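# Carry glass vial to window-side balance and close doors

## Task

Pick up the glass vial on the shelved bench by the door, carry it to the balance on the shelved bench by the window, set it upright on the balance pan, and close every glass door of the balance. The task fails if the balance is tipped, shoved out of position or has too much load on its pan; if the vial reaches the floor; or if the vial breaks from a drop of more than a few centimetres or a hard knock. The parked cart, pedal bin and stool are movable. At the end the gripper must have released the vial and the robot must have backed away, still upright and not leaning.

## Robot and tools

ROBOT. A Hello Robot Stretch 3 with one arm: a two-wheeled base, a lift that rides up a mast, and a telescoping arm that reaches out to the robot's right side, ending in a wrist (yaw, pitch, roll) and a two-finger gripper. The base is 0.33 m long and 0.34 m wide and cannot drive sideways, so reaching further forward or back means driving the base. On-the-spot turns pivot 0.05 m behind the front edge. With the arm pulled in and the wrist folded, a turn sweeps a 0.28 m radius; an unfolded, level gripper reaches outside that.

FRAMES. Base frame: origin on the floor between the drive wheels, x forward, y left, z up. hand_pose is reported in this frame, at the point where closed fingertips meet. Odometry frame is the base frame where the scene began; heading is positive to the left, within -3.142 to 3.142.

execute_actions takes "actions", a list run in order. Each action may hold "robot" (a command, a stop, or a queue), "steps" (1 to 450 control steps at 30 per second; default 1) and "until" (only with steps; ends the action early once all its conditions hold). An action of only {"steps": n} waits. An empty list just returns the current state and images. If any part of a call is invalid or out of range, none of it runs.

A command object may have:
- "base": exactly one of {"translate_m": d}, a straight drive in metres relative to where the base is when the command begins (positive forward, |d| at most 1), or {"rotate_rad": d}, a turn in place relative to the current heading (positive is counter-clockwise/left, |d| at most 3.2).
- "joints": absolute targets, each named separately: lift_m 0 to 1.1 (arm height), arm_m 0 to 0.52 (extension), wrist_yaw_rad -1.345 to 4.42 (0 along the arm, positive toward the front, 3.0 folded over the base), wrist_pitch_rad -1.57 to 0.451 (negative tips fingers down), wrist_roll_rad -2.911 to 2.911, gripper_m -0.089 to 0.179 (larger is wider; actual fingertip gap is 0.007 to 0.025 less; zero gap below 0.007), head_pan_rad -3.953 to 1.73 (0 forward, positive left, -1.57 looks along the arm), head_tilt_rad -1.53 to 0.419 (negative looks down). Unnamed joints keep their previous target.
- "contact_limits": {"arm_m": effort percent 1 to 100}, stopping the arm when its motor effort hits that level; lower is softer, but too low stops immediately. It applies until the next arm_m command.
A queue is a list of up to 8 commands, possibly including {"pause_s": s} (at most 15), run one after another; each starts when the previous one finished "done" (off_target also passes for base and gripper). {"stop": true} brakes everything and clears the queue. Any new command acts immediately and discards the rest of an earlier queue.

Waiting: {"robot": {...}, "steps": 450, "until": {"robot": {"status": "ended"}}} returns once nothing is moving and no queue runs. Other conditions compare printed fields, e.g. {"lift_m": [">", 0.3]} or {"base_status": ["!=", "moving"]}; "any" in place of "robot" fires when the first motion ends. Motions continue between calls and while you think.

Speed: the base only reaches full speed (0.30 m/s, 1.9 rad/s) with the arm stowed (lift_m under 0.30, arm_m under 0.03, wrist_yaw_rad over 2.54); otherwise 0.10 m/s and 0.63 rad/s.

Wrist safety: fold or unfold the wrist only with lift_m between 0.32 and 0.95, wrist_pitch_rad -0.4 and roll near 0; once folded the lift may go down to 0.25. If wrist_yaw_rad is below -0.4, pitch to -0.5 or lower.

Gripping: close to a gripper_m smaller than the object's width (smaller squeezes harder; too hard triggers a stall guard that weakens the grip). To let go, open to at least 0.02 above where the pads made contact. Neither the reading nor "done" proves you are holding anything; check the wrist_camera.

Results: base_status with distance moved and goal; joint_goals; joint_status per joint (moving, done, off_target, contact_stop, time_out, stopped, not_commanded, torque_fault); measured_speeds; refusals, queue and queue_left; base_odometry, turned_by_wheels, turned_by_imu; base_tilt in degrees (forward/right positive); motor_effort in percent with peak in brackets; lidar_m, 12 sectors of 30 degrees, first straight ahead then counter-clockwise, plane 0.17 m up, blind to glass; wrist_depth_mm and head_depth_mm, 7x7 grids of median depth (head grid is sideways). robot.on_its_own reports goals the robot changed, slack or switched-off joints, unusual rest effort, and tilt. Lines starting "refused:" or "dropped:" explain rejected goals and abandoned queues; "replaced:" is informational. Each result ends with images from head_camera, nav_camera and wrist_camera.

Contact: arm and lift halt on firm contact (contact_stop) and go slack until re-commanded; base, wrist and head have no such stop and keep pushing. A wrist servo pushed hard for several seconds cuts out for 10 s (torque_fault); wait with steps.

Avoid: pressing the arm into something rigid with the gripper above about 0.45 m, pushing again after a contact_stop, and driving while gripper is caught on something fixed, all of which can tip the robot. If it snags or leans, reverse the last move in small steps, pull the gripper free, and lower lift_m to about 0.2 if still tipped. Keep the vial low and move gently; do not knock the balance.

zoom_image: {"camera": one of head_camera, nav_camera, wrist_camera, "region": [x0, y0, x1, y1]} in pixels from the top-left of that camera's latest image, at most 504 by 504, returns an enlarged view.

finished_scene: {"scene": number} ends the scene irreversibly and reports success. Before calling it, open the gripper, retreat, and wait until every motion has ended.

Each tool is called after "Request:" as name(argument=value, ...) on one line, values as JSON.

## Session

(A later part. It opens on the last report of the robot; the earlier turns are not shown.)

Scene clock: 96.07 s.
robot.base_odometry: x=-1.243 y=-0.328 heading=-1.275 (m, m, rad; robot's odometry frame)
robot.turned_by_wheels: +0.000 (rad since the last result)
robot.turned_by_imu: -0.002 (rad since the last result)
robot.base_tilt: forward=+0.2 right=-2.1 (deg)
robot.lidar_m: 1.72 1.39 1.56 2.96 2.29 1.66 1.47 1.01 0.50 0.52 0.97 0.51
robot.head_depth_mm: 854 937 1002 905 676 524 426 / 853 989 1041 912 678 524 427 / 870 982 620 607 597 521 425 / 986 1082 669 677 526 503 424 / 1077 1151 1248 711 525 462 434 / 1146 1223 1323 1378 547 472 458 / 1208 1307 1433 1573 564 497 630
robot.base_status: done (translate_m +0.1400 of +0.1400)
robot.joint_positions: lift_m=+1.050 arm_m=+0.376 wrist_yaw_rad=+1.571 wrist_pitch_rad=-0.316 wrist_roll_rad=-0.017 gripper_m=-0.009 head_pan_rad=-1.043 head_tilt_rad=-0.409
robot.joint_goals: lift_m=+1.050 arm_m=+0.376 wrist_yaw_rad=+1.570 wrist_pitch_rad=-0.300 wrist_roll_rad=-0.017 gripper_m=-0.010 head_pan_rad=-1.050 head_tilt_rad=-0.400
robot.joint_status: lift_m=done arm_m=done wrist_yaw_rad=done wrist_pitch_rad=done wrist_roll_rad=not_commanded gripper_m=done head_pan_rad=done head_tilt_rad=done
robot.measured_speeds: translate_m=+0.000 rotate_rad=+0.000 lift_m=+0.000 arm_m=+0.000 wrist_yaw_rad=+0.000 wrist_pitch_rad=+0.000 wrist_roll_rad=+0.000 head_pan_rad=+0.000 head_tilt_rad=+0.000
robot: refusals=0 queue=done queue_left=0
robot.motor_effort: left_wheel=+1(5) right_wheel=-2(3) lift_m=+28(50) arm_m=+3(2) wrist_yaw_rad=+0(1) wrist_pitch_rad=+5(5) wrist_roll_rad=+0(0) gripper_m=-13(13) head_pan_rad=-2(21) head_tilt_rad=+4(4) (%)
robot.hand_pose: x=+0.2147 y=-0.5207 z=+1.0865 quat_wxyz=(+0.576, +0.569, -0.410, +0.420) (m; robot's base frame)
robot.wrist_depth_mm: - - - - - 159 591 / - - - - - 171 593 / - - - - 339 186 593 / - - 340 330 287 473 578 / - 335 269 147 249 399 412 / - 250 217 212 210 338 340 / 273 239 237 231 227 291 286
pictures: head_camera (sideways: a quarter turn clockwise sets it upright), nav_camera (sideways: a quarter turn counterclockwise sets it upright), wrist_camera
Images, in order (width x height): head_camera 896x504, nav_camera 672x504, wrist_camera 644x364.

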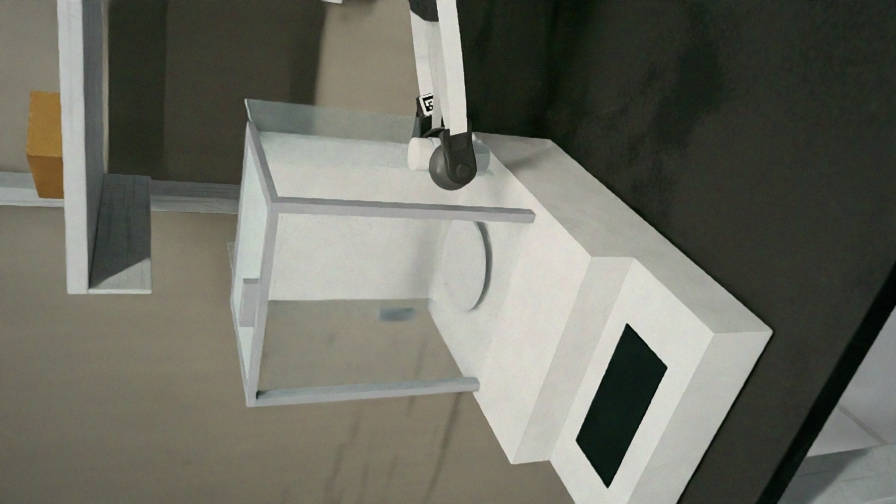

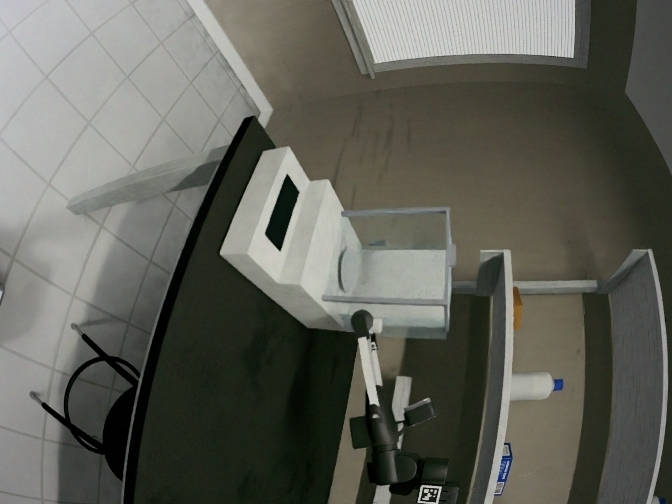

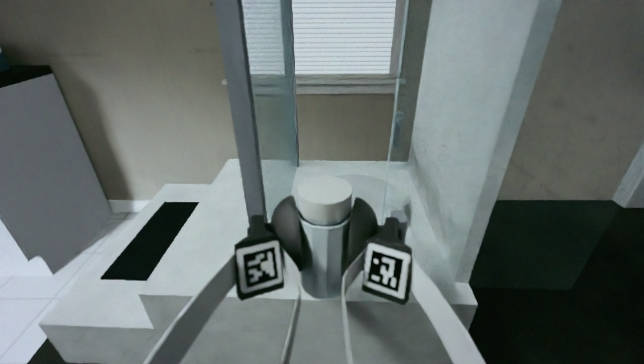

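Request:
execute_actions(actions=[{"robot":[{"joints":{"lift_m":1.04,"arm_m":0.373}},{"base":{"translate_m":0.022}},{"joints":{"arm_m":0.41},"contact_limits":{"arm_m":12}}],"steps":450,"until":{"robot":{"status":"ended"}}}])

Scene clock: 99.73 s.
robot.base_odometry: x=-1.237 y=-0.349 heading=-1.275 (m, m, rad; robot's odometry frame)
robot.turned_by_wheels: +0.000 (rad since the last result)
robot.turned_by_imu: -0.004 (rad since the last result)
robot.base_tilt: forward=+0.4 right=-2.0 (deg)
robot.lidar_m: 1.70 1.37 1.52 2.96 2.32 1.68 1.49 1.03 0.51 0.52 0.97 0.49
robot.head_depth_mm: 857 935 997 912 679 525 426 / 712 979 1020 858 650 522 426 / 870 980 620 637 569 521 424 / 995 1083 668 681 504 486 424 / 1073 1143 1249 712 525 450 425 / 1128 1223 1314 1441 547 471 458 / 1199 1308 1424 1577 563 495 602
robot.base_status: done (translate_m +0.0220 of +0.0220)
robot.joint_positions: lift_m=+1.040 arm_m=+0.410 wrist_yaw_rad=+1.575 wrist_pitch_rad=-0.321 wrist_roll_rad=-0.017 gripper_m=-0.009 head_pan_rad=-1.043 head_tilt_rad=-0.408
robot.joint_goals: lift_m=+1.040 arm_m=+0.410 wrist_yaw_rad=+1.570 wrist_pitch_rad=-0.300 wrist_roll_rad=-0.017 gripper_m=-0.010 head_pan_rad=-1.050 head_tilt_rad=-0.400
robot.joint_status: lift_m=done arm_m=done wrist_yaw_rad=done wrist_pitch_rad=done wrist_roll_rad=not_commanded gripper_m=done head_pan_rad=done head_tilt_rad=done
robot.measured_speeds: translate_m=+0.000 rotate_rad=+0.000 lift_m=+0.000 arm_m=+0.000 wrist_yaw_rad=+0.000 wrist_pitch_rad=+0.000 wrist_roll_rad=+0.000 head_pan_rad=+0.000 head_tilt_rad=+0.000
robot: refusals=0 queue=done queue_left=0
robot.motor_effort: left_wheel=+0(16) right_wheel=+0(30) lift_m=+28(27) arm_m=+3(5) wrist_yaw_rad=-5(18) wrist_pitch_rad=+7(7) wrist_roll_rad=+0(0) gripper_m=-14(15) head_pan_rad=-3(3) head_tilt_rad=+4(4) (%)
robot.contact_limits: arm_m 12 (drawing in: default 18, maximum 29; extending or still: default 24, maximum 40)
robot.hand_pose: x=+0.2141 y=-0.5537 z=+1.0753 quat_wxyz=(+0.577, +0.571, -0.407, +0.420) (m; robot's base frame)
robot.wrist_depth_mm: - - - - 215 699 561 / - - - - 213 742 574 / - - - - 211 783 567 / - - 319 291 208 782 543 / - 261 249 147 180 397 392 / 254 204 195 191 250 321 324 / 219 207 203 198 195 274 272
pictures: head_camera (sideways: a quarter turn clockwise sets it upright), nav_camera (sideways: a quarter turn counterclockwise sets it upright), wrist_camera
Images, in order (width x height): head_camera 896x504, nav_camera 672x504, wrist_camera 644x364.

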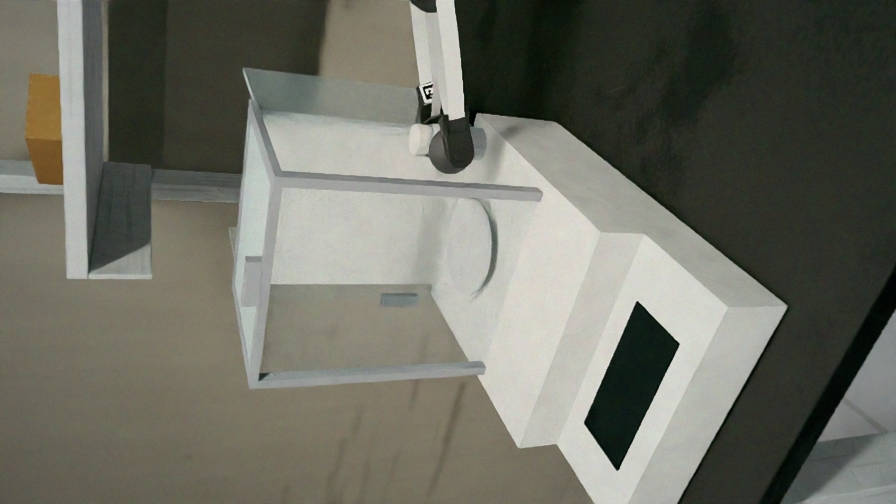

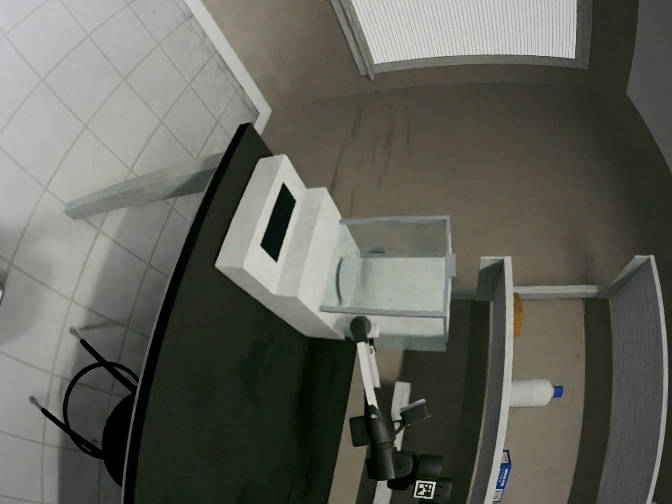

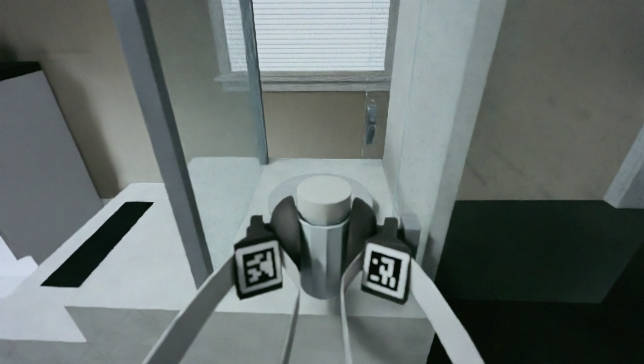

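Request:
execute_actions(actions=[{"robot":[{"joints":{"lift_m":1.052,"arm_m":0.398}},{"base":{"translate_m":0.085},"joints":{"head_pan_rad":-1.2}}],"steps":450,"until":{"robot":{"status":"ended"}}}])

Scene clock: 104.17 s.
robot.base_odometry: x=-1.212 y=-0.431 heading=-1.275 (m, m, rad; robot's odometry frame)
robot.turned_by_wheels: +0.000 (rad since the last result)
robot.turned_by_imu: -0.002 (rad since the last result)
robot.base_tilt: forward=+0.2 right=-2.0 (deg)
robot.lidar_m: 1.62 1.31 1.40 2.98 2.45 1.76 1.58 1.11 0.56 0.53 0.44 0.42
robot.head_depth_mm: 835 913 956 860 679 525 427 / 857 949 1015 858 673 523 426 / 689 972 582 621 543 505 424 / 838 958 616 608 503 452 408 / 956 1041 1112 671 502 436 409 / 1012 1095 1166 1263 512 436 422 / 1052 1138 1239 1357 1415 452 432
robot.base_status: done (translate_m +0.0850 of +0.0850)
robot.joint_positions: lift_m=+1.052 arm_m=+0.398 wrist_yaw_rad=+1.573 wrist_pitch_rad=-0.321 wrist_roll_rad=-0.017 gripper_m=-0.009 head_pan_rad=-1.193 head_tilt_rad=-0.408
robot.joint_goals: lift_m=+1.052 arm_m=+0.398 wrist_yaw_rad=+1.570 wrist_pitch_rad=-0.300 wrist_roll_rad=-0.017 gripper_m=-0.010 head_pan_rad=-1.200 head_tilt_rad=-0.400
robot.joint_status: lift_m=done arm_m=done wrist_yaw_rad=done wrist_pitch_rad=done wrist_roll_rad=not_commanded gripper_m=done head_pan_rad=done head_tilt_rad=done
robot.measured_speeds: translate_m=+0.000 rotate_rad=+0.000 lift_m=+0.000 arm_m=+0.000 wrist_yaw_rad=+0.000 wrist_pitch_rad=+0.000 wrist_roll_rad=+0.000 head_pan_rad=+0.000 head_tilt_rad=+0.000
robot: refusals=0 queue=done queue_left=0
robot.motor_effort: left_wheel=+0(4) right_wheel=+0(4) lift_m=+51(51) arm_m=-3(4) wrist_yaw_rad=-2(4) wrist_pitch_rad=+7(7) wrist_roll_rad=+0(0) gripper_m=-13(13) head_pan_rad=-3(16) head_tilt_rad=+4(4) (%)
robot.hand_pose: x=+0.2141 y=-0.5430 z=+1.0865 quat_wxyz=(+0.577, +0.570, -0.408, +0.419) (m; robot's base frame)
robot.wrist_depth_mm: - - - - - 121 79 / - - - - - 120 78 / - - - - - 120 78 / - - - - 255 119 78 / - 313 267 147 216 119 78 / - 221 211 188 188 118 78 / 211 180 186 177 180 117 90
pictures: head_camera (sideways: a quarter turn clockwise sets it upright), nav_camera (sideways: a quarter turn counterclockwise sets it upright), wrist_camera
Images, in order (width x height): head_camera 896x504, nav_camera 672x504, wrist_camera 644x364.

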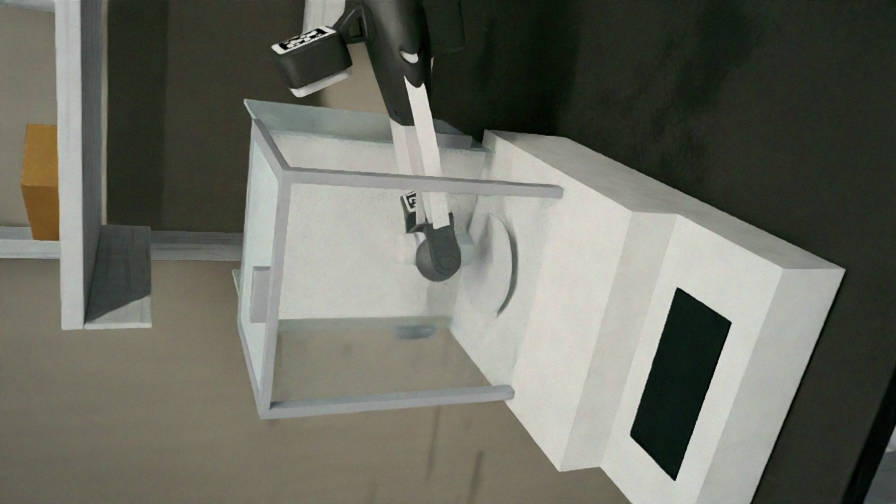

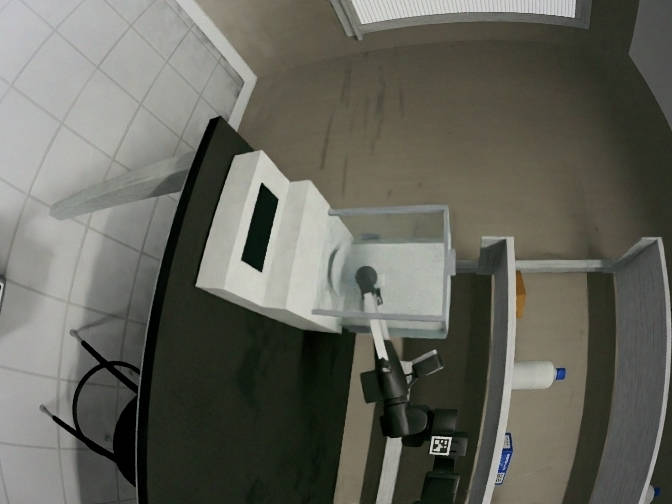

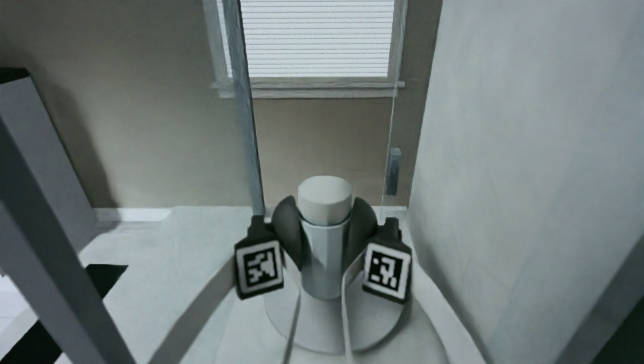

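Request:
execute_actions(actions=[{"robot":[{"joints":{"lift_m":1.037},"base":{"translate_m":0.012}},{"joints":{"gripper_m":0.03}},{"joints":{"gripper_m":0.052}}],"steps":450,"until":{"robot":{"status":"ended"}}}])

Request:
execute_actions(actions=[{"robot":[{"base":{"translate_m":-0.05}},{"joints":{"gripper_m":0.0}},{"base":{"translate_m":-0.085}},{"joints":{"arm_m":0.49,"lift_m":1.025,"head_pan_rad":-1.1}},{"base":{"translate_m":0.02}}],"steps":450,"until":{"robot":{"status":"ended"}}}])

Scene clock: 109.27 s.
robot.base_odometry: x=-1.208 y=-0.442 heading=-1.275 (m, m, rad; robot's odometry frame)
robot.turned_by_wheels: +0.000 (rad since the last result)
robot.turned_by_imu: -0.001 (rad since the last result)
robot.base_tilt: forward=+0.4 right=-2.0 (deg)
robot.lidar_m: 1.60 1.30 1.39 2.98 2.47 1.77 1.59 1.12 0.57 0.53 0.43 0.42
robot.head_depth_mm: 834 917 962 860 679 523 426 / 851 946 981 858 649 523 425 / 696 974 583 608 519 490 425 / 833 945 617 620 504 439 403 / 967 1041 1136 673 502 436 410 / 1010 1090 1166 1273 512 435 421 / 1056 1133 1239 1357 1450 451 432
robot.base_status: done (translate_m +0.0120 of +0.0120)
robot.joint_positions: lift_m=+1.037 arm_m=+0.398 wrist_yaw_rad=+1.572 wrist_pitch_rad=-0.321 wrist_roll_rad=-0.017 gripper_m=+0.052 head_pan_rad=-1.193 head_tilt_rad=-0.408
robot.joint_goals: lift_m=+1.037 arm_m=+0.398 wrist_yaw_rad=+1.570 wrist_pitch_rad=-0.300 wrist_roll_rad=-0.017 gripper_m=+0.052 head_pan_rad=-1.200 head_tilt_rad=-0.400
robot.joint_status: lift_m=done arm_m=done wrist_yaw_rad=done wrist_pitch_rad=done wrist_roll_rad=not_commanded gripper_m=done head_pan_rad=done head_tilt_rad=done
robot.measured_speeds: translate_m=+0.000 rotate_rad=+0.000 lift_m=+0.000 arm_m=+0.000 wrist_yaw_rad=+0.000 wrist_pitch_rad=+0.000 wrist_roll_rad=+0.000 head_pan_rad=+0.000 head_tilt_rad=+0.000
robot: refusals=0 queue=done queue_left=0
robot.motor_effort: left_wheel=+0(3) right_wheel=+0(6) lift_m=+28(49) arm_m=-4(3) wrist_yaw_rad=-3(2) wrist_pitch_rad=+6(7) wrist_roll_rad=+0(0) gripper_m=+0(76) head_pan_rad=-3(2) head_tilt_rad=+4(4) (%)
robot.hand_pose: x=+0.2141 y=-0.5430 z=+1.0723 quat_wxyz=(+0.577, +0.570, -0.408, +0.419) (m; robot's base frame)
robot.wrist_depth_mm: - - - - - 122 79 / - - - - - 121 79 / - - - - - 120 79 / - - - - 246 120 78 / - 280 258 144 192 119 78 / 249 201 188 164 178 119 77 / 176 172 171 156 165 109 77
pictures: head_camera (sideways: a quarter turn clockwise sets it upright), nav_camera (sideways: a quarter turn counterclockwise sets it upright), wrist_camera
Images, in order (width x height): head_camera 896x504, nav_camera 672x504, wrist_camera 644x364.

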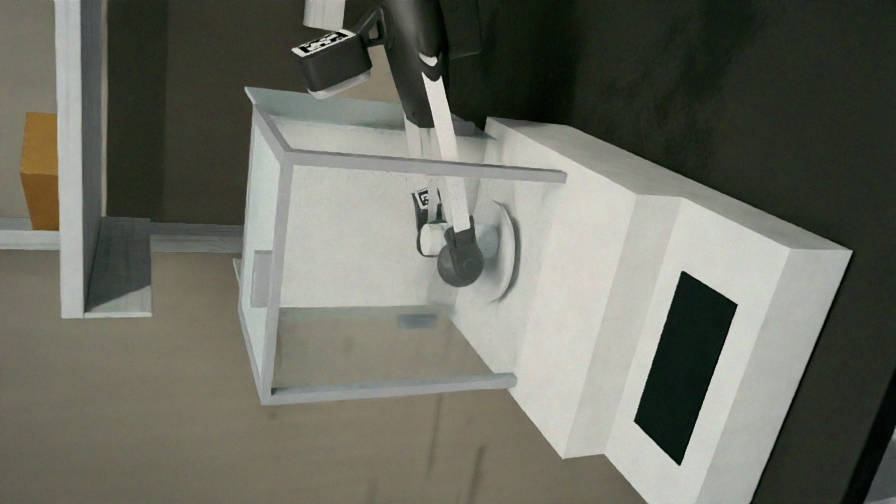

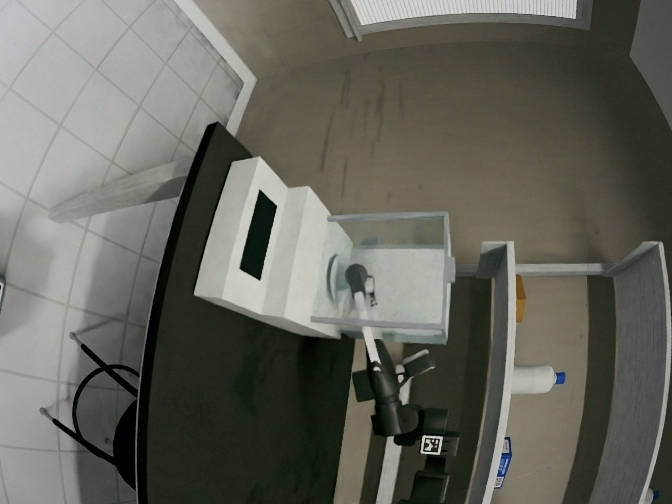

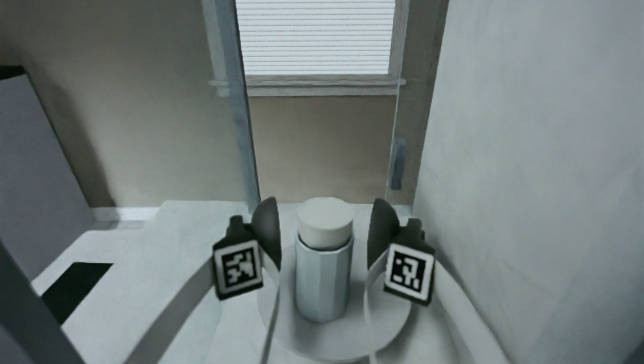

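Scene clock: 117.17 s.
robot.base_odometry: x=-1.242 y=-0.332 heading=-1.275 (m, m, rad; robot's odometry frame)
robot.turned_by_wheels: +0.000 (rad since the last result)
robot.turned_by_imu: -0.001 (rad since the last result)
robot.base_tilt: forward=+0.3 right=-2.2 (deg)
robot.lidar_m: 1.71 1.39 1.55 2.96 2.31 1.66 1.47 1.02 0.50 0.52 0.97 0.50
robot.head_depth_mm: 818 928 973 907 678 523 427 / 878 967 1037 904 677 523 425 / 868 1003 1038 676 646 522 423 / 880 996 634 655 559 520 424 / 1003 1094 679 634 511 479 423 / 1076 1150 1256 707 529 452 433 / 1134 1235 1337 1451 543 473 456
robot.base_status: done (translate_m +0.0200 of +0.0200)
robot.joint_positions: lift_m=+1.025 arm_m=+0.490 wrist_yaw_rad=+1.572 wrist_pitch_rad=-0.321 wrist_roll_rad=-0.017 gripper_m=+0.000 head_pan_rad=-1.107 head_tilt_rad=-0.408
robot.joint_goals: lift_m=+1.025 arm_m=+0.490 wrist_yaw_rad=+1.570 wrist_pitch_rad=-0.300 wrist_roll_rad=-0.017 gripper_m=+0.000 head_pan_rad=-1.100 head_tilt_rad=-0.400
robot.joint_status: lift_m=done arm_m=done wrist_yaw_rad=done wrist_pitch_rad=done wrist_roll_rad=not_commanded gripper_m=done head_pan_rad=done head_tilt_rad=done
robot.measured_speeds: translate_m=+0.000 rotate_rad=+0.000 lift_m=+0.000 arm_m=+0.000 wrist_yaw_rad=+0.000 wrist_pitch_rad=+0.000 wrist_roll_rad=+0.000 head_pan_rad=+0.000 head_tilt_rad=+0.000
robot: refusals=0 queue=done queue_left=0
robot.motor_effort: left_wheel=+0(4) right_wheel=+0(6) lift_m=+28(28) arm_m=+3(3) wrist_yaw_rad=-1(2) wrist_pitch_rad=+6(6) wrist_roll_rad=+0(0) gripper_m=-2(80) head_pan_rad=+4(14) head_tilt_rad=+4(5) (%)
robot.hand_pose: x=+0.2142 y=-0.6345 z=+1.0603 quat_wxyz=(+0.577, +0.570, -0.408, +0.419) (m; robot's base frame)
robot.wrist_depth_mm: - - - - - 697 476 / - - - - - 689 378 / - - 349 - - 697 414 / 331 289 253 430 - 614 439 / 212 226 218 - 375 372 372 / 206 203 202 240 307 306 306 / 235 232 229 245 259 258 259
pictures: head_camera (sideways: a quarter turn clockwise sets it upright), nav_camera (sideways: a quarter turn counterclockwise sets it upright), wrist_camera
Images, in order (width x height): head_camera 896x504, nav_camera 672x504, wrist_camera 644x364.

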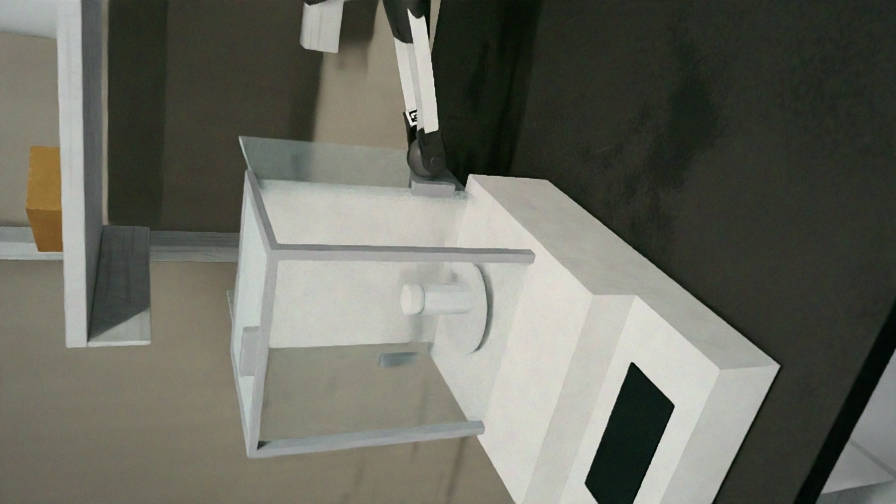

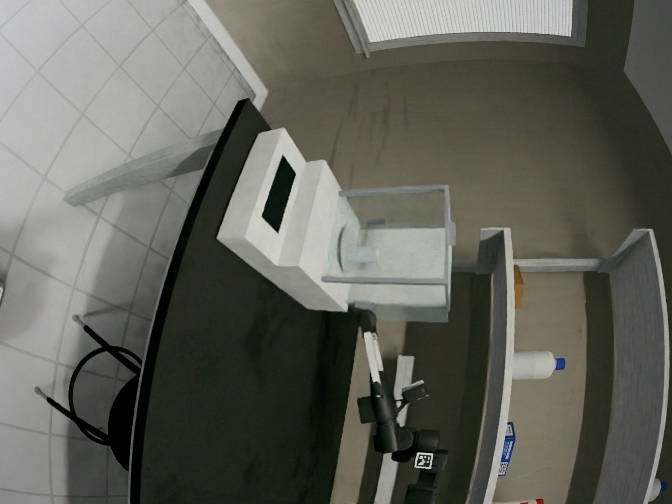

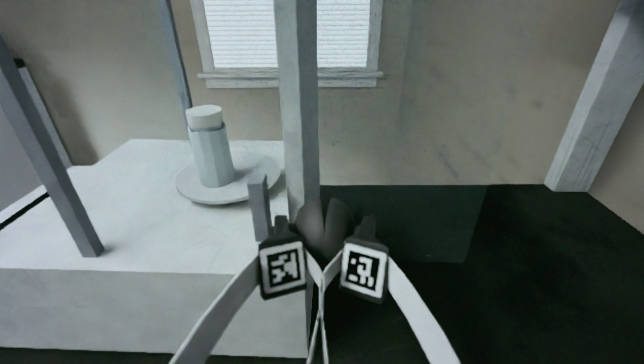

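Request:
execute_actions(actions=[{"robot":[{"base":{"translate_m":0.008}},{"joints":{"arm_m":0.39},"contact_limits":{"arm_m":10}}],"steps":450,"until":{"robot":{"status":"ended"}}}])

Scene clock: 120.70 s.
robot.base_odometry: x=-1.240 y=-0.340 heading=-1.276 (m, m, rad; robot's odometry frame)
robot.turned_by_wheels: +0.000 (rad since the last result)
robot.turned_by_imu: -0.001 (rad since the last result)
robot.base_tilt: forward=+0.2 right=-2.0 (deg)
robot.lidar_m: 1.71 1.38 1.54 2.97 2.32 1.67 1.49 1.02 0.50 0.52 0.97 0.50
robot.head_depth_mm: 821 927 981 940 678 524 425 / 878 969 1032 1021 678 523 425 / 720 999 634 742 647 520 425 / 874 980 634 608 550 519 423 / 1002 1094 678 668 512 473 423 / 1072 1146 1260 668 529 452 434 / 1133 1233 1334 1452 545 472 457
robot.base_status: done (translate_m +0.0080 of +0.0080)
robot.joint_positions: lift_m=+1.025 arm_m=+0.390 wrist_yaw_rad=+1.567 wrist_pitch_rad=-0.323 wrist_roll_rad=-0.017 gripper_m=+0.000 head_pan_rad=-1.107 head_tilt_rad=-0.408
robot.joint_goals: lift_m=+1.025 arm_m=+0.390 wrist_yaw_rad=+1.570 wrist_pitch_rad=-0.300 wrist_roll_rad=-0.017 gripper_m=+0.000 head_pan_rad=-1.100 head_tilt_rad=-0.400
robot.joint_status: lift_m=done arm_m=done wrist_yaw_rad=done wrist_pitch_rad=done wrist_roll_rad=not_commanded gripper_m=done head_pan_rad=done head_tilt_rad=done
robot.measured_speeds: translate_m=+0.000 rotate_rad=+0.000 lift_m=+0.000 arm_m=+0.000 wrist_yaw_rad=+0.000 wrist_pitch_rad=+0.000 wrist_roll_rad=+0.000 head_pan_rad=+0.000 head_tilt_rad=+0.000
robot: refusals=0 queue=done queue_left=0
robot.motor_effort: left_wheel=-3(14) right_wheel=+5(23) lift_m=+28(28) arm_m=-4(5) wrist_yaw_rad=+2(2) wrist_pitch_rad=+7(7) wrist_roll_rad=+0(0) gripper_m=-2(2) head_pan_rad=+3(3) head_tilt_rad=+5(4) (%)
robot.contact_limits: arm_m 10 (drawing in: default 18, maximum 29; extending or still: default 24, maximum 40)
robot.hand_pose: x=+0.2140 y=-0.5363 z=+1.0599 quat_wxyz=(+0.579, +0.570, -0.409, +0.417) (m; robot's base frame)
robot.wrist_depth_mm: - - - - 276 153 577 / - - - - 273 167 590 / - - - 344 272 726 588 / - 389 274 250 250 453 450 / - 236 209 - 217 366 371 / 237 200 198 195 192 304 305 / 226 225 218 216 215 258 260
pictures: head_camera (sideways: a quarter turn clockwise sets it upright), nav_camera (sideways: a quarter turn counterclockwise sets it upright), wrist_camera
Images, in order (width x height): head_camera 896x504, nav_camera 672x504, wrist_camera 644x364.

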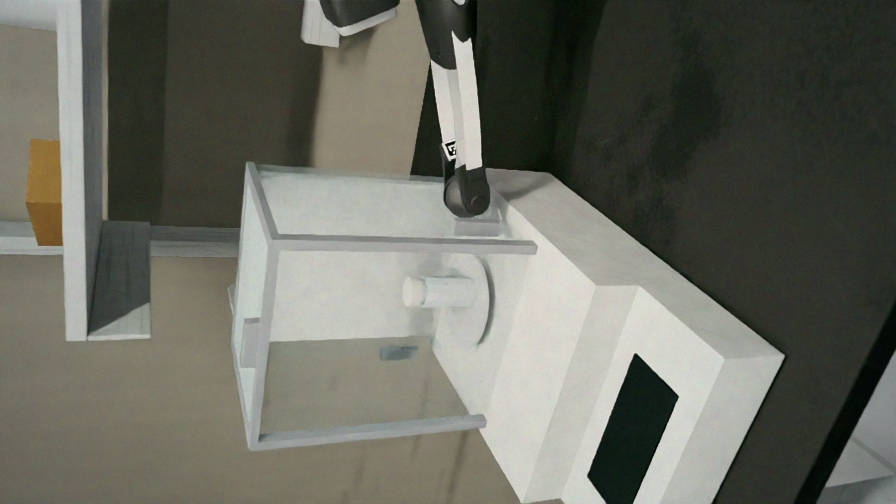

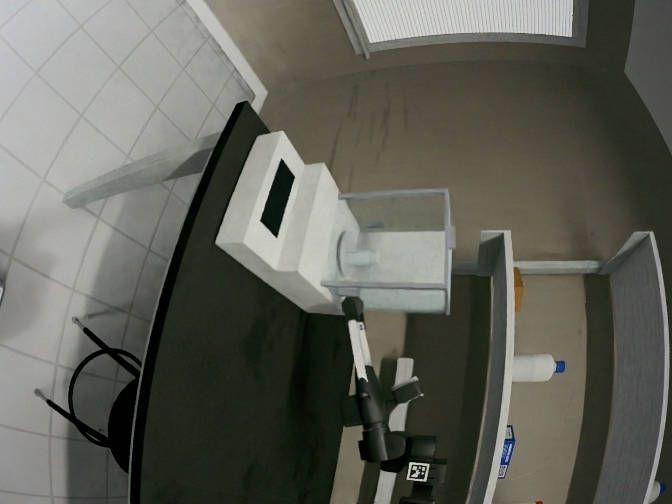

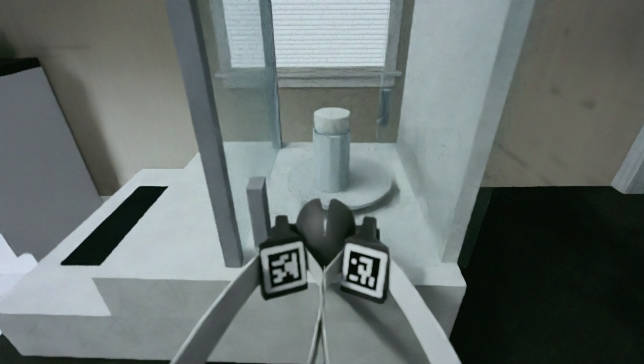

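Request:
execute_actions(actions=[{"robot":[{"joints":{"arm_m":0.368},"contact_limits":{"arm_m":8}},{"base":{"translate_m":-0.03}}],"steps":450,"until":{"robot":{"status":"ended"}}}])

Request:
execute_actions(actions=[{"robot":[{"joints":{"arm_m":0.02}},{"base":{"translate_m":0.79},"joints":{"wrist_pitch_rad":-0.5,"lift_m":1.07,"head_pan_rad":-2.0}},{"joints":{"wrist_yaw_rad":-1.3}},{"joints":{"arm_m":0.43}}],"steps":450},{"steps":450,"until":{"robot":{"status":"ended"}}}])

Scene clock: 125.83 s.
robot.base_odometry: x=-1.248 y=-0.311 heading=-1.275 (m, m, rad; robot's odometry frame)
robot.turned_by_wheels: +0.000 (rad since the last result)
robot.turned_by_imu: -0.001 (rad since the last result)
robot.base_tilt: forward=+0.3 right=-2.1 (deg)
robot.lidar_m: 1.74 1.41 1.58 3.09 2.27 1.64 1.46 0.99 0.49 0.52 0.97 0.52
robot.head_depth_mm: 673 930 967 1026 679 524 426 / 882 970 1032 1023 677 523 426 / 891 1008 1071 1020 674 521 425 / 893 1004 632 659 597 522 424 / 994 1095 679 638 523 502 422 / 1075 1148 1254 708 528 464 435 / 1132 1218 1316 1416 545 471 458
robot.base_status: done (translate_m -0.0300 of -0.0300)
robot.joint_positions: lift_m=+1.025 arm_m=+0.368 wrist_yaw_rad=+1.567 wrist_pitch_rad=-0.322 wrist_roll_rad=-0.017 gripper_m=+0.000 head_pan_rad=-1.107 head_tilt_rad=-0.408
robot.joint_goals: lift_m=+1.025 arm_m=+0.368 wrist_yaw_rad=+1.570 wrist_pitch_rad=-0.300 wrist_roll_rad=-0.017 gripper_m=+0.000 head_pan_rad=-1.100 head_tilt_rad=-0.400
robot.joint_status: lift_m=done arm_m=done wrist_yaw_rad=done wrist_pitch_rad=done wrist_roll_rad=not_commanded gripper_m=done head_pan_rad=done head_tilt_rad=done
robot.measured_speeds: translate_m=+0.000 rotate_rad=+0.000 lift_m=+0.000 arm_m=+0.000 wrist_yaw_rad=+0.000 wrist_pitch_rad=+0.000 wrist_roll_rad=+0.000 head_pan_rad=+0.000 head_tilt_rad=+0.000
robot: refusals=0 queue=done queue_left=0
robot.motor_effort: left_wheel=+0(5) right_wheel=+0(7) lift_m=+28(28) arm_m=-3(3) wrist_yaw_rad=+2(6) wrist_pitch_rad=+7(7) wrist_roll_rad=+0(0) gripper_m=-2(2) head_pan_rad=+3(3) head_tilt_rad=+5(5) (%)
robot.contact_limits: arm_m 8 (drawing in: default 18, maximum 29; extending or still: default 24, maximum 40)
robot.hand_pose: x=+0.2141 y=-0.5142 z=+1.0602 quat_wxyz=(+0.578, +0.569, -0.409, +0.417) (m; robot's base frame)
robot.wrist_depth_mm: - - - - - 183 590 / - - - - - 199 600 / - - - 368 316 749 610 / - - 291 274 264 449 460 / - 273 228 - 226 373 369 / - 245 237 237 228 304 305 / 267 261 252 255 252 260 260
pictures: head_camera (sideways: a quarter turn clockwise sets it upright), nav_camera (sideways: a quarter turn counterclockwise sets it upright), wrist_camera
Images, in order (width x height): head_camera 896x504, nav_camera 672x504, wrist_camera 644x364.

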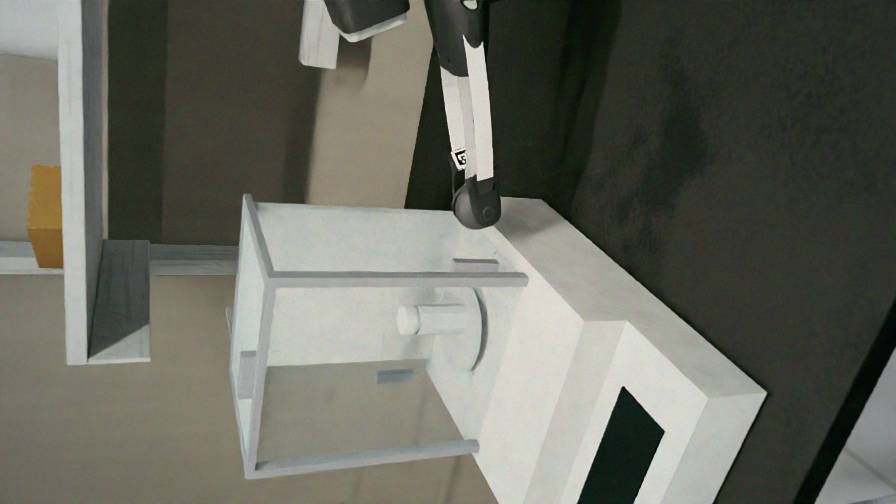

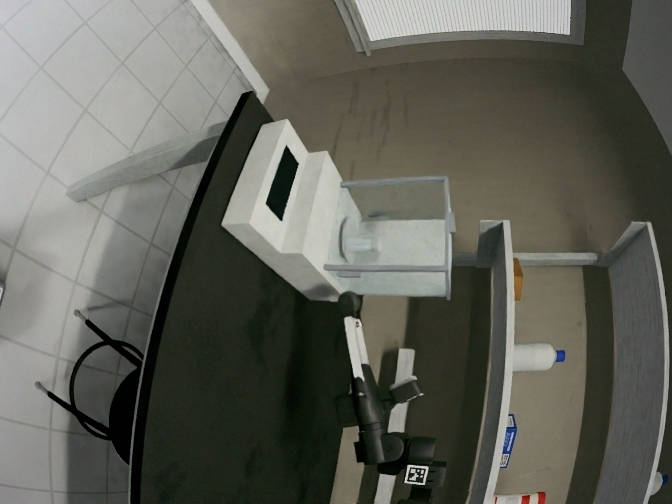

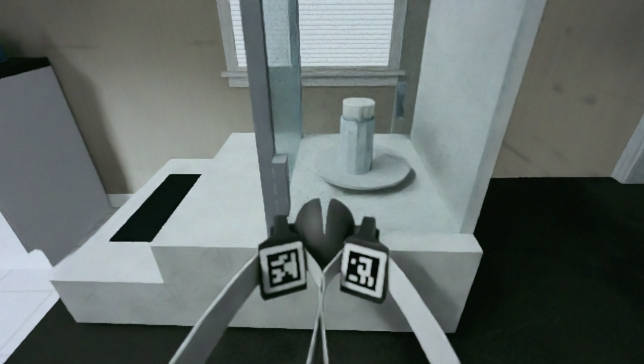

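Scene clock: 145.27 s.
robot.base_odometry: x=-1.018 y=-1.067 heading=-1.275 (m, m, rad; robot's odometry frame)
robot.turned_by_wheels: +0.000 (rad since the last result)
robot.turned_by_imu: -0.007 (rad since the last result)
robot.base_tilt: forward=+0.3 right=-2.1 (deg)
robot.lidar_m: 0.96 0.99 0.91 1.26 3.69 2.46 1.76 0.42 0.43 1.04 1.07 1.00
robot.head_depth_mm: 1104 1210 - - - 493 506 / 845 1140 - - 586 542 1390 / 989 1071 - 692 648 1468 1425 / 884 1023 - 954 804 1459 1394 / 894 959 1069 1006 1157 1337 1372 / 872 919 1019 1101 1196 1304 1377 / 859 907 949 1056 1137 1231 1327
robot.base_status: done (translate_m +0.7900 of +0.7900)
robot.joint_positions: lift_m=+1.070 arm_m=+0.430 wrist_yaw_rad=-1.298 wrist_pitch_rad=-0.511 wrist_roll_rad=-0.017 gripper_m=+0.000 head_pan_rad=-1.993 head_tilt_rad=-0.408
robot.joint_goals: lift_m=+1.070 arm_m=+0.430 wrist_yaw_rad=-1.300 wrist_pitch_rad=-0.500 wrist_roll_rad=-0.017 gripper_m=+0.000 head_pan_rad=-2.000 head_tilt_rad=-0.400
robot.joint_status: lift_m=done arm_m=done wrist_yaw_rad=done wrist_pitch_rad=done wrist_roll_rad=not_commanded gripper_m=done head_pan_rad=done head_tilt_rad=done
robot.measured_speeds: translate_m=+0.000 rotate_rad=+0.000 lift_m=+0.000 arm_m=+0.000 wrist_yaw_rad=+0.000 wrist_pitch_rad=+0.000 wrist_roll_rad=+0.000 head_pan_rad=+0.000 head_tilt_rad=+0.000
robot: refusals=0 queue=done queue_left=0
robot.motor_effort: left_wheel=+0(5) right_wheel=-1(4) lift_m=+51(52) arm_m=+3(3) wrist_yaw_rad=-2(1) wrist_pitch_rad=+3(6) wrist_roll_rad=+0(0) gripper_m=-2(2) head_pan_rad=-2(37) head_tilt_rad=+5(4) (%)
robot.hand_pose: x=-0.2254 y=-0.6315 z=+1.0621 quat_wxyz=(+0.443, -0.266, -0.649, -0.558) (m; robot's base frame)
robot.wrist_depth_mm: 400 508 788 935 853 938 - / 406 534 654 652 380 364 649 / 423 500 500 495 295 308 317 / 379 407 404 409 269 259 248 / 402 355 343 - 291 260 235 / 452 536 861 307 296 288 267 / 468 611 - - - 274 258
pictures: head_camera (sideways: a quarter turn clockwise sets it upright), nav_camera (sideways: a quarter turn counterclockwise sets it upright), wrist_camera
Images, in order (width x height): head_camera 896x504, nav_camera 672x504, wrist_camera 644x364.

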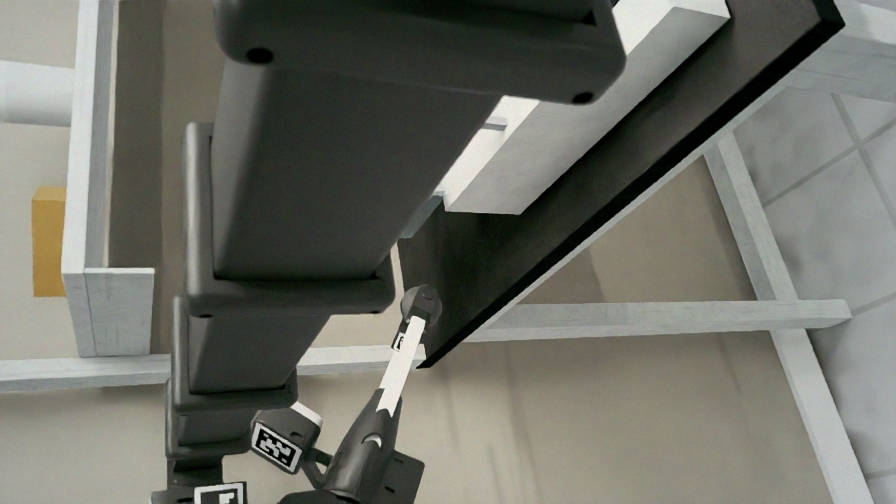

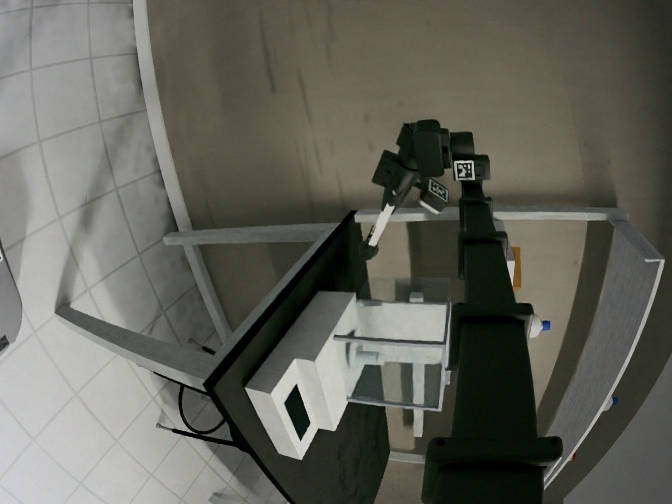

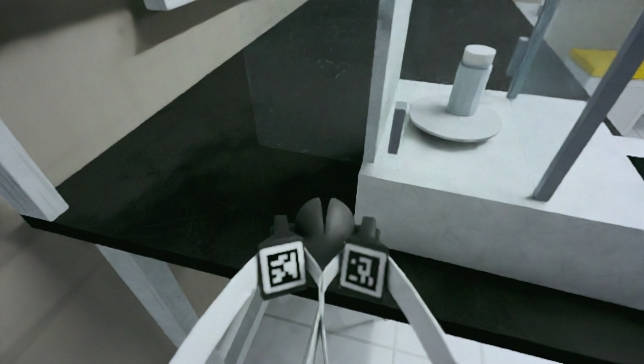

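Request:
execute_actions(actions=[{"robot":[{"base":{"translate_m":-0.082}},{"joints":{"arm_m":0.38},"contact_limits":{"arm_m":10}}],"steps":450,"until":{"robot":{"status":"ended"}}}])

Scene clock: 149.70 s.
robot.base_odometry: x=-1.042 y=-0.988 heading=-1.275 (m, m, rad; robot's odometry frame)
robot.turned_by_wheels: +0.000 (rad since the last result)
robot.turned_by_imu: -0.001 (rad since the last result)
robot.base_tilt: forward=+0.3 right=-2.1 (deg)
robot.lidar_m: 1.04 1.07 0.94 1.56 3.67 2.37 1.67 0.84 0.36 0.95 1.08 1.08
robot.head_depth_mm: 1090 1205 - - - 476 463 / 849 1131 - - 528 467 437 / 856 1079 - 641 542 505 522 / 898 1021 - 675 620 592 1400 / 712 975 1085 894 767 1372 1338 / 819 837 1043 1007 1162 1283 1383 / 846 897 960 1064 1133 1228 1330
robot.base_status: done (translate_m -0.0820 of -0.0820)
robot.joint_positions: lift_m=+1.070 arm_m=+0.380 wrist_yaw_rad=-1.298 wrist_pitch_rad=-0.511 wrist_roll_rad=-0.017 gripper_m=+0.000 head_pan_rad=-1.993 head_tilt_rad=-0.408
robot.joint_goals: lift_m=+1.070 arm_m=+0.380 wrist_yaw_rad=-1.300 wrist_pitch_rad=-0.500 wrist_roll_rad=-0.017 gripper_m=+0.000 head_pan_rad=-2.000 head_tilt_rad=-0.400
robot.joint_status: lift_m=done arm_m=done wrist_yaw_rad=done wrist_pitch_rad=done wrist_roll_rad=not_commanded gripper_m=done head_pan_rad=done head_tilt_rad=done
robot.measured_speeds: translate_m=+0.000 rotate_rad=+0.000 lift_m=+0.000 arm_m=+0.000 wrist_yaw_rad=+0.000 wrist_pitch_rad=+0.000 wrist_roll_rad=+0.000 head_pan_rad=+0.000 head_tilt_rad=+0.000
robot: refusals=0 queue=done queue_left=0
robot.motor_effort: left_wheel=+0(3) right_wheel=+0(6) lift_m=+51(51) arm_m=-3(4) wrist_yaw_rad=-2(2) wrist_pitch_rad=+3(3) wrist_roll_rad=+0(0) gripper_m=-2(2) head_pan_rad=-3(3) head_tilt_rad=+5(4) (%)
robot.contact_limits: arm_m 10 (drawing in: default 18, maximum 29; extending or still: default 24, maximum 40)
robot.hand_pose: x=-0.2254 y=-0.5822 z=+1.0621 quat_wxyz=(+0.443, -0.266, -0.649, -0.558) (m; robot's base frame)
robot.wrist_depth_mm: 438 582 761 213 889 - - / 459 584 610 238 652 604 578 / 457 506 494 267 281 318 - / 412 407 406 243 246 250 301 / 344 343 343 - 219 212 226 / 296 296 297 258 201 193 189 / 491 274 261 259 248 216 187
pictures: head_camera (sideways: a quarter turn clockwise sets it upright), nav_camera (sideways: a quarter turn counterclockwise sets it upright), wrist_camera
Images, in order (width x height): head_camera 896x504, nav_camera 672x504, wrist_camera 644x364.

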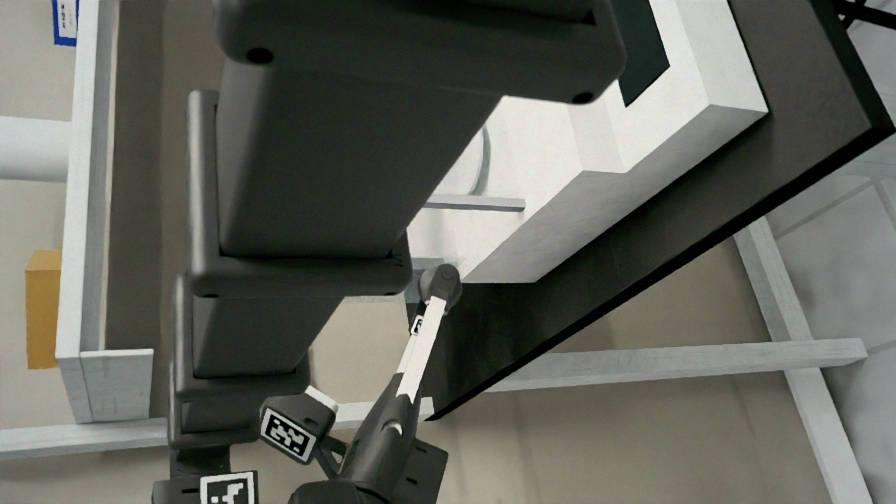

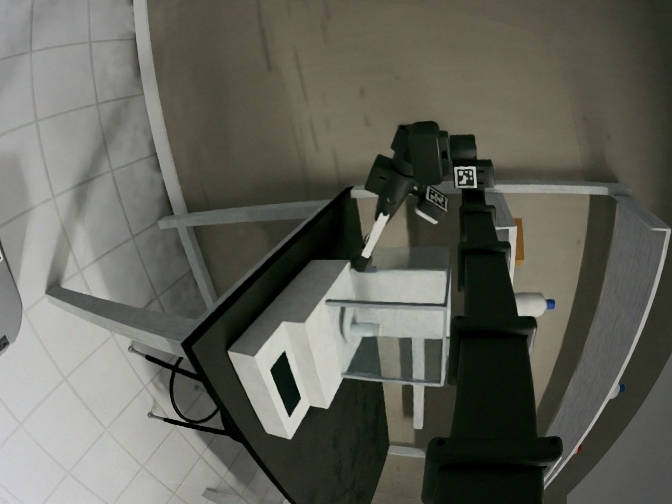

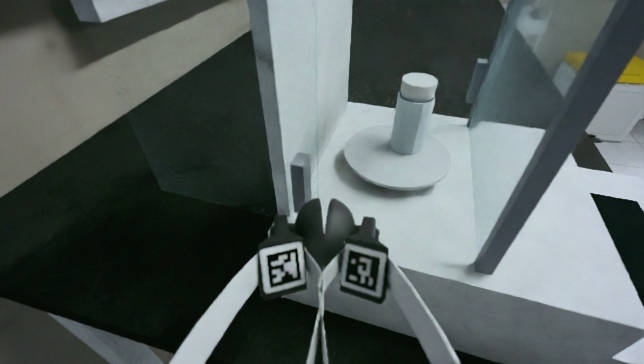

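Request:
execute_actions(actions=[{"robot":[{"joints":{"arm_m":0.435}},{"base":{"translate_m":-0.013}},{"joints":{"arm_m":0.33},"contact_limits":{"arm_m":10}}],"steps":450,"until":{"robot":{"status":"ended"}}}])

Scene clock: 155.77 s.
robot.base_odometry: x=-1.046 y=-0.976 heading=-1.275 (m, m, rad; robot's odometry frame)
robot.turned_by_wheels: +0.000 (rad since the last result)
robot.turned_by_imu: -0.001 (rad since the last result)
robot.base_tilt: forward=+0.4 right=-2.1 (deg)
robot.lidar_m: 1.05 1.08 0.95 1.61 3.67 2.35 1.66 0.83 0.35 0.94 1.08 1.10
robot.head_depth_mm: 1085 1204 - - - 476 463 / 1046 1136 - - 528 458 437 / 850 1069 - 639 528 491 462 / 937 1027 - 628 602 556 1389 / 709 980 1096 897 730 1368 1346 / 766 867 1057 944 1148 1270 1360 / 832 877 960 1079 1137 1235 1329
robot.base_status: done (translate_m -0.0130 of -0.0130)
robot.joint_positions: lift_m=+1.070 arm_m=+0.330 wrist_yaw_rad=-1.297 wrist_pitch_rad=-0.514 wrist_roll_rad=-0.017 gripper_m=+0.000 head_pan_rad=-1.993 head_tilt_rad=-0.408
robot.joint_goals: lift_m=+1.070 arm_m=+0.330 wrist_yaw_rad=-1.300 wrist_pitch_rad=-0.500 wrist_roll_rad=-0.017 gripper_m=+0.000 head_pan_rad=-2.000 head_tilt_rad=-0.400
robot.joint_status: lift_m=done arm_m=done wrist_yaw_rad=done wrist_pitch_rad=done wrist_roll_rad=not_commanded gripper_m=done head_pan_rad=done head_tilt_rad=done
robot.measured_speeds: translate_m=+0.000 rotate_rad=+0.000 lift_m=+0.000 arm_m=+0.000 wrist_yaw_rad=+0.000 wrist_pitch_rad=+0.000 wrist_roll_rad=+0.000 head_pan_rad=+0.000 head_tilt_rad=+0.000
robot: refusals=0 queue=done queue_left=0
robot.motor_effort: left_wheel=+2(3) right_wheel=-4(6) lift_m=+51(51) arm_m=-3(4) wrist_yaw_rad=-2(2) wrist_pitch_rad=+4(4) wrist_roll_rad=+0(0) gripper_m=-2(1) head_pan_rad=-2(2) head_tilt_rad=+4(4) (%)
robot.contact_limits: arm_m 10 (drawing in: default 18, maximum 29; extending or still: default 24, maximum 40)
robot.hand_pose: x=-0.2249 y=-0.5323 z=+1.0615 quat_wxyz=(+0.442, -0.265, -0.650, -0.559) (m; robot's base frame)
robot.wrist_depth_mm: 468 560 196 829 931 - - / 501 599 207 578 574 643 - / 492 493 220 269 304 479 - / 409 409 252 248 251 269 - / 342 344 229 - 215 219 270 / 296 300 290 227 193 188 228 / 509 268 260 252 232 193 201
pictures: head_camera (sideways: a quarter turn clockwise sets it upright), nav_camera (sideways: a quarter turn counterclockwise sets it upright), wrist_camera
Images, in order (width x height): head_camera 896x504, nav_camera 672x504, wrist_camera 644x364.

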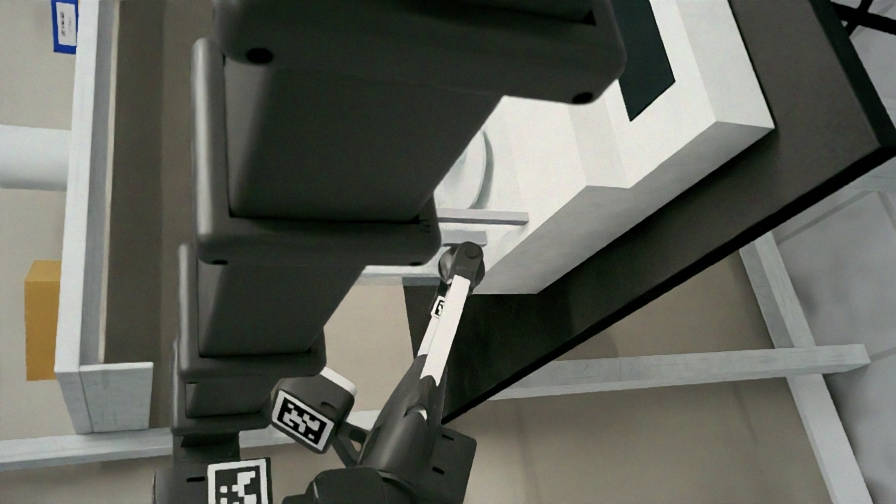

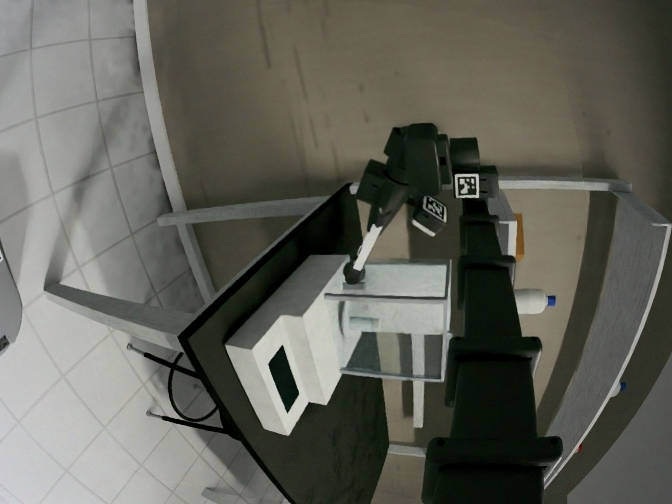

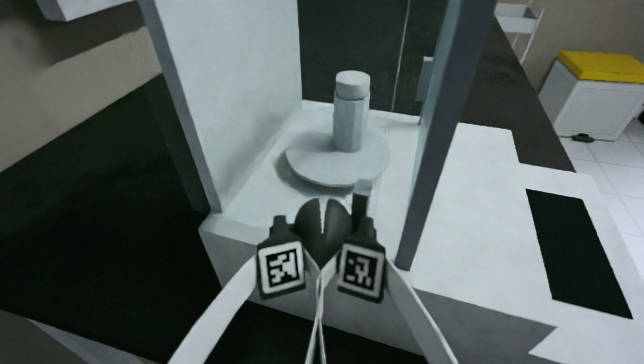

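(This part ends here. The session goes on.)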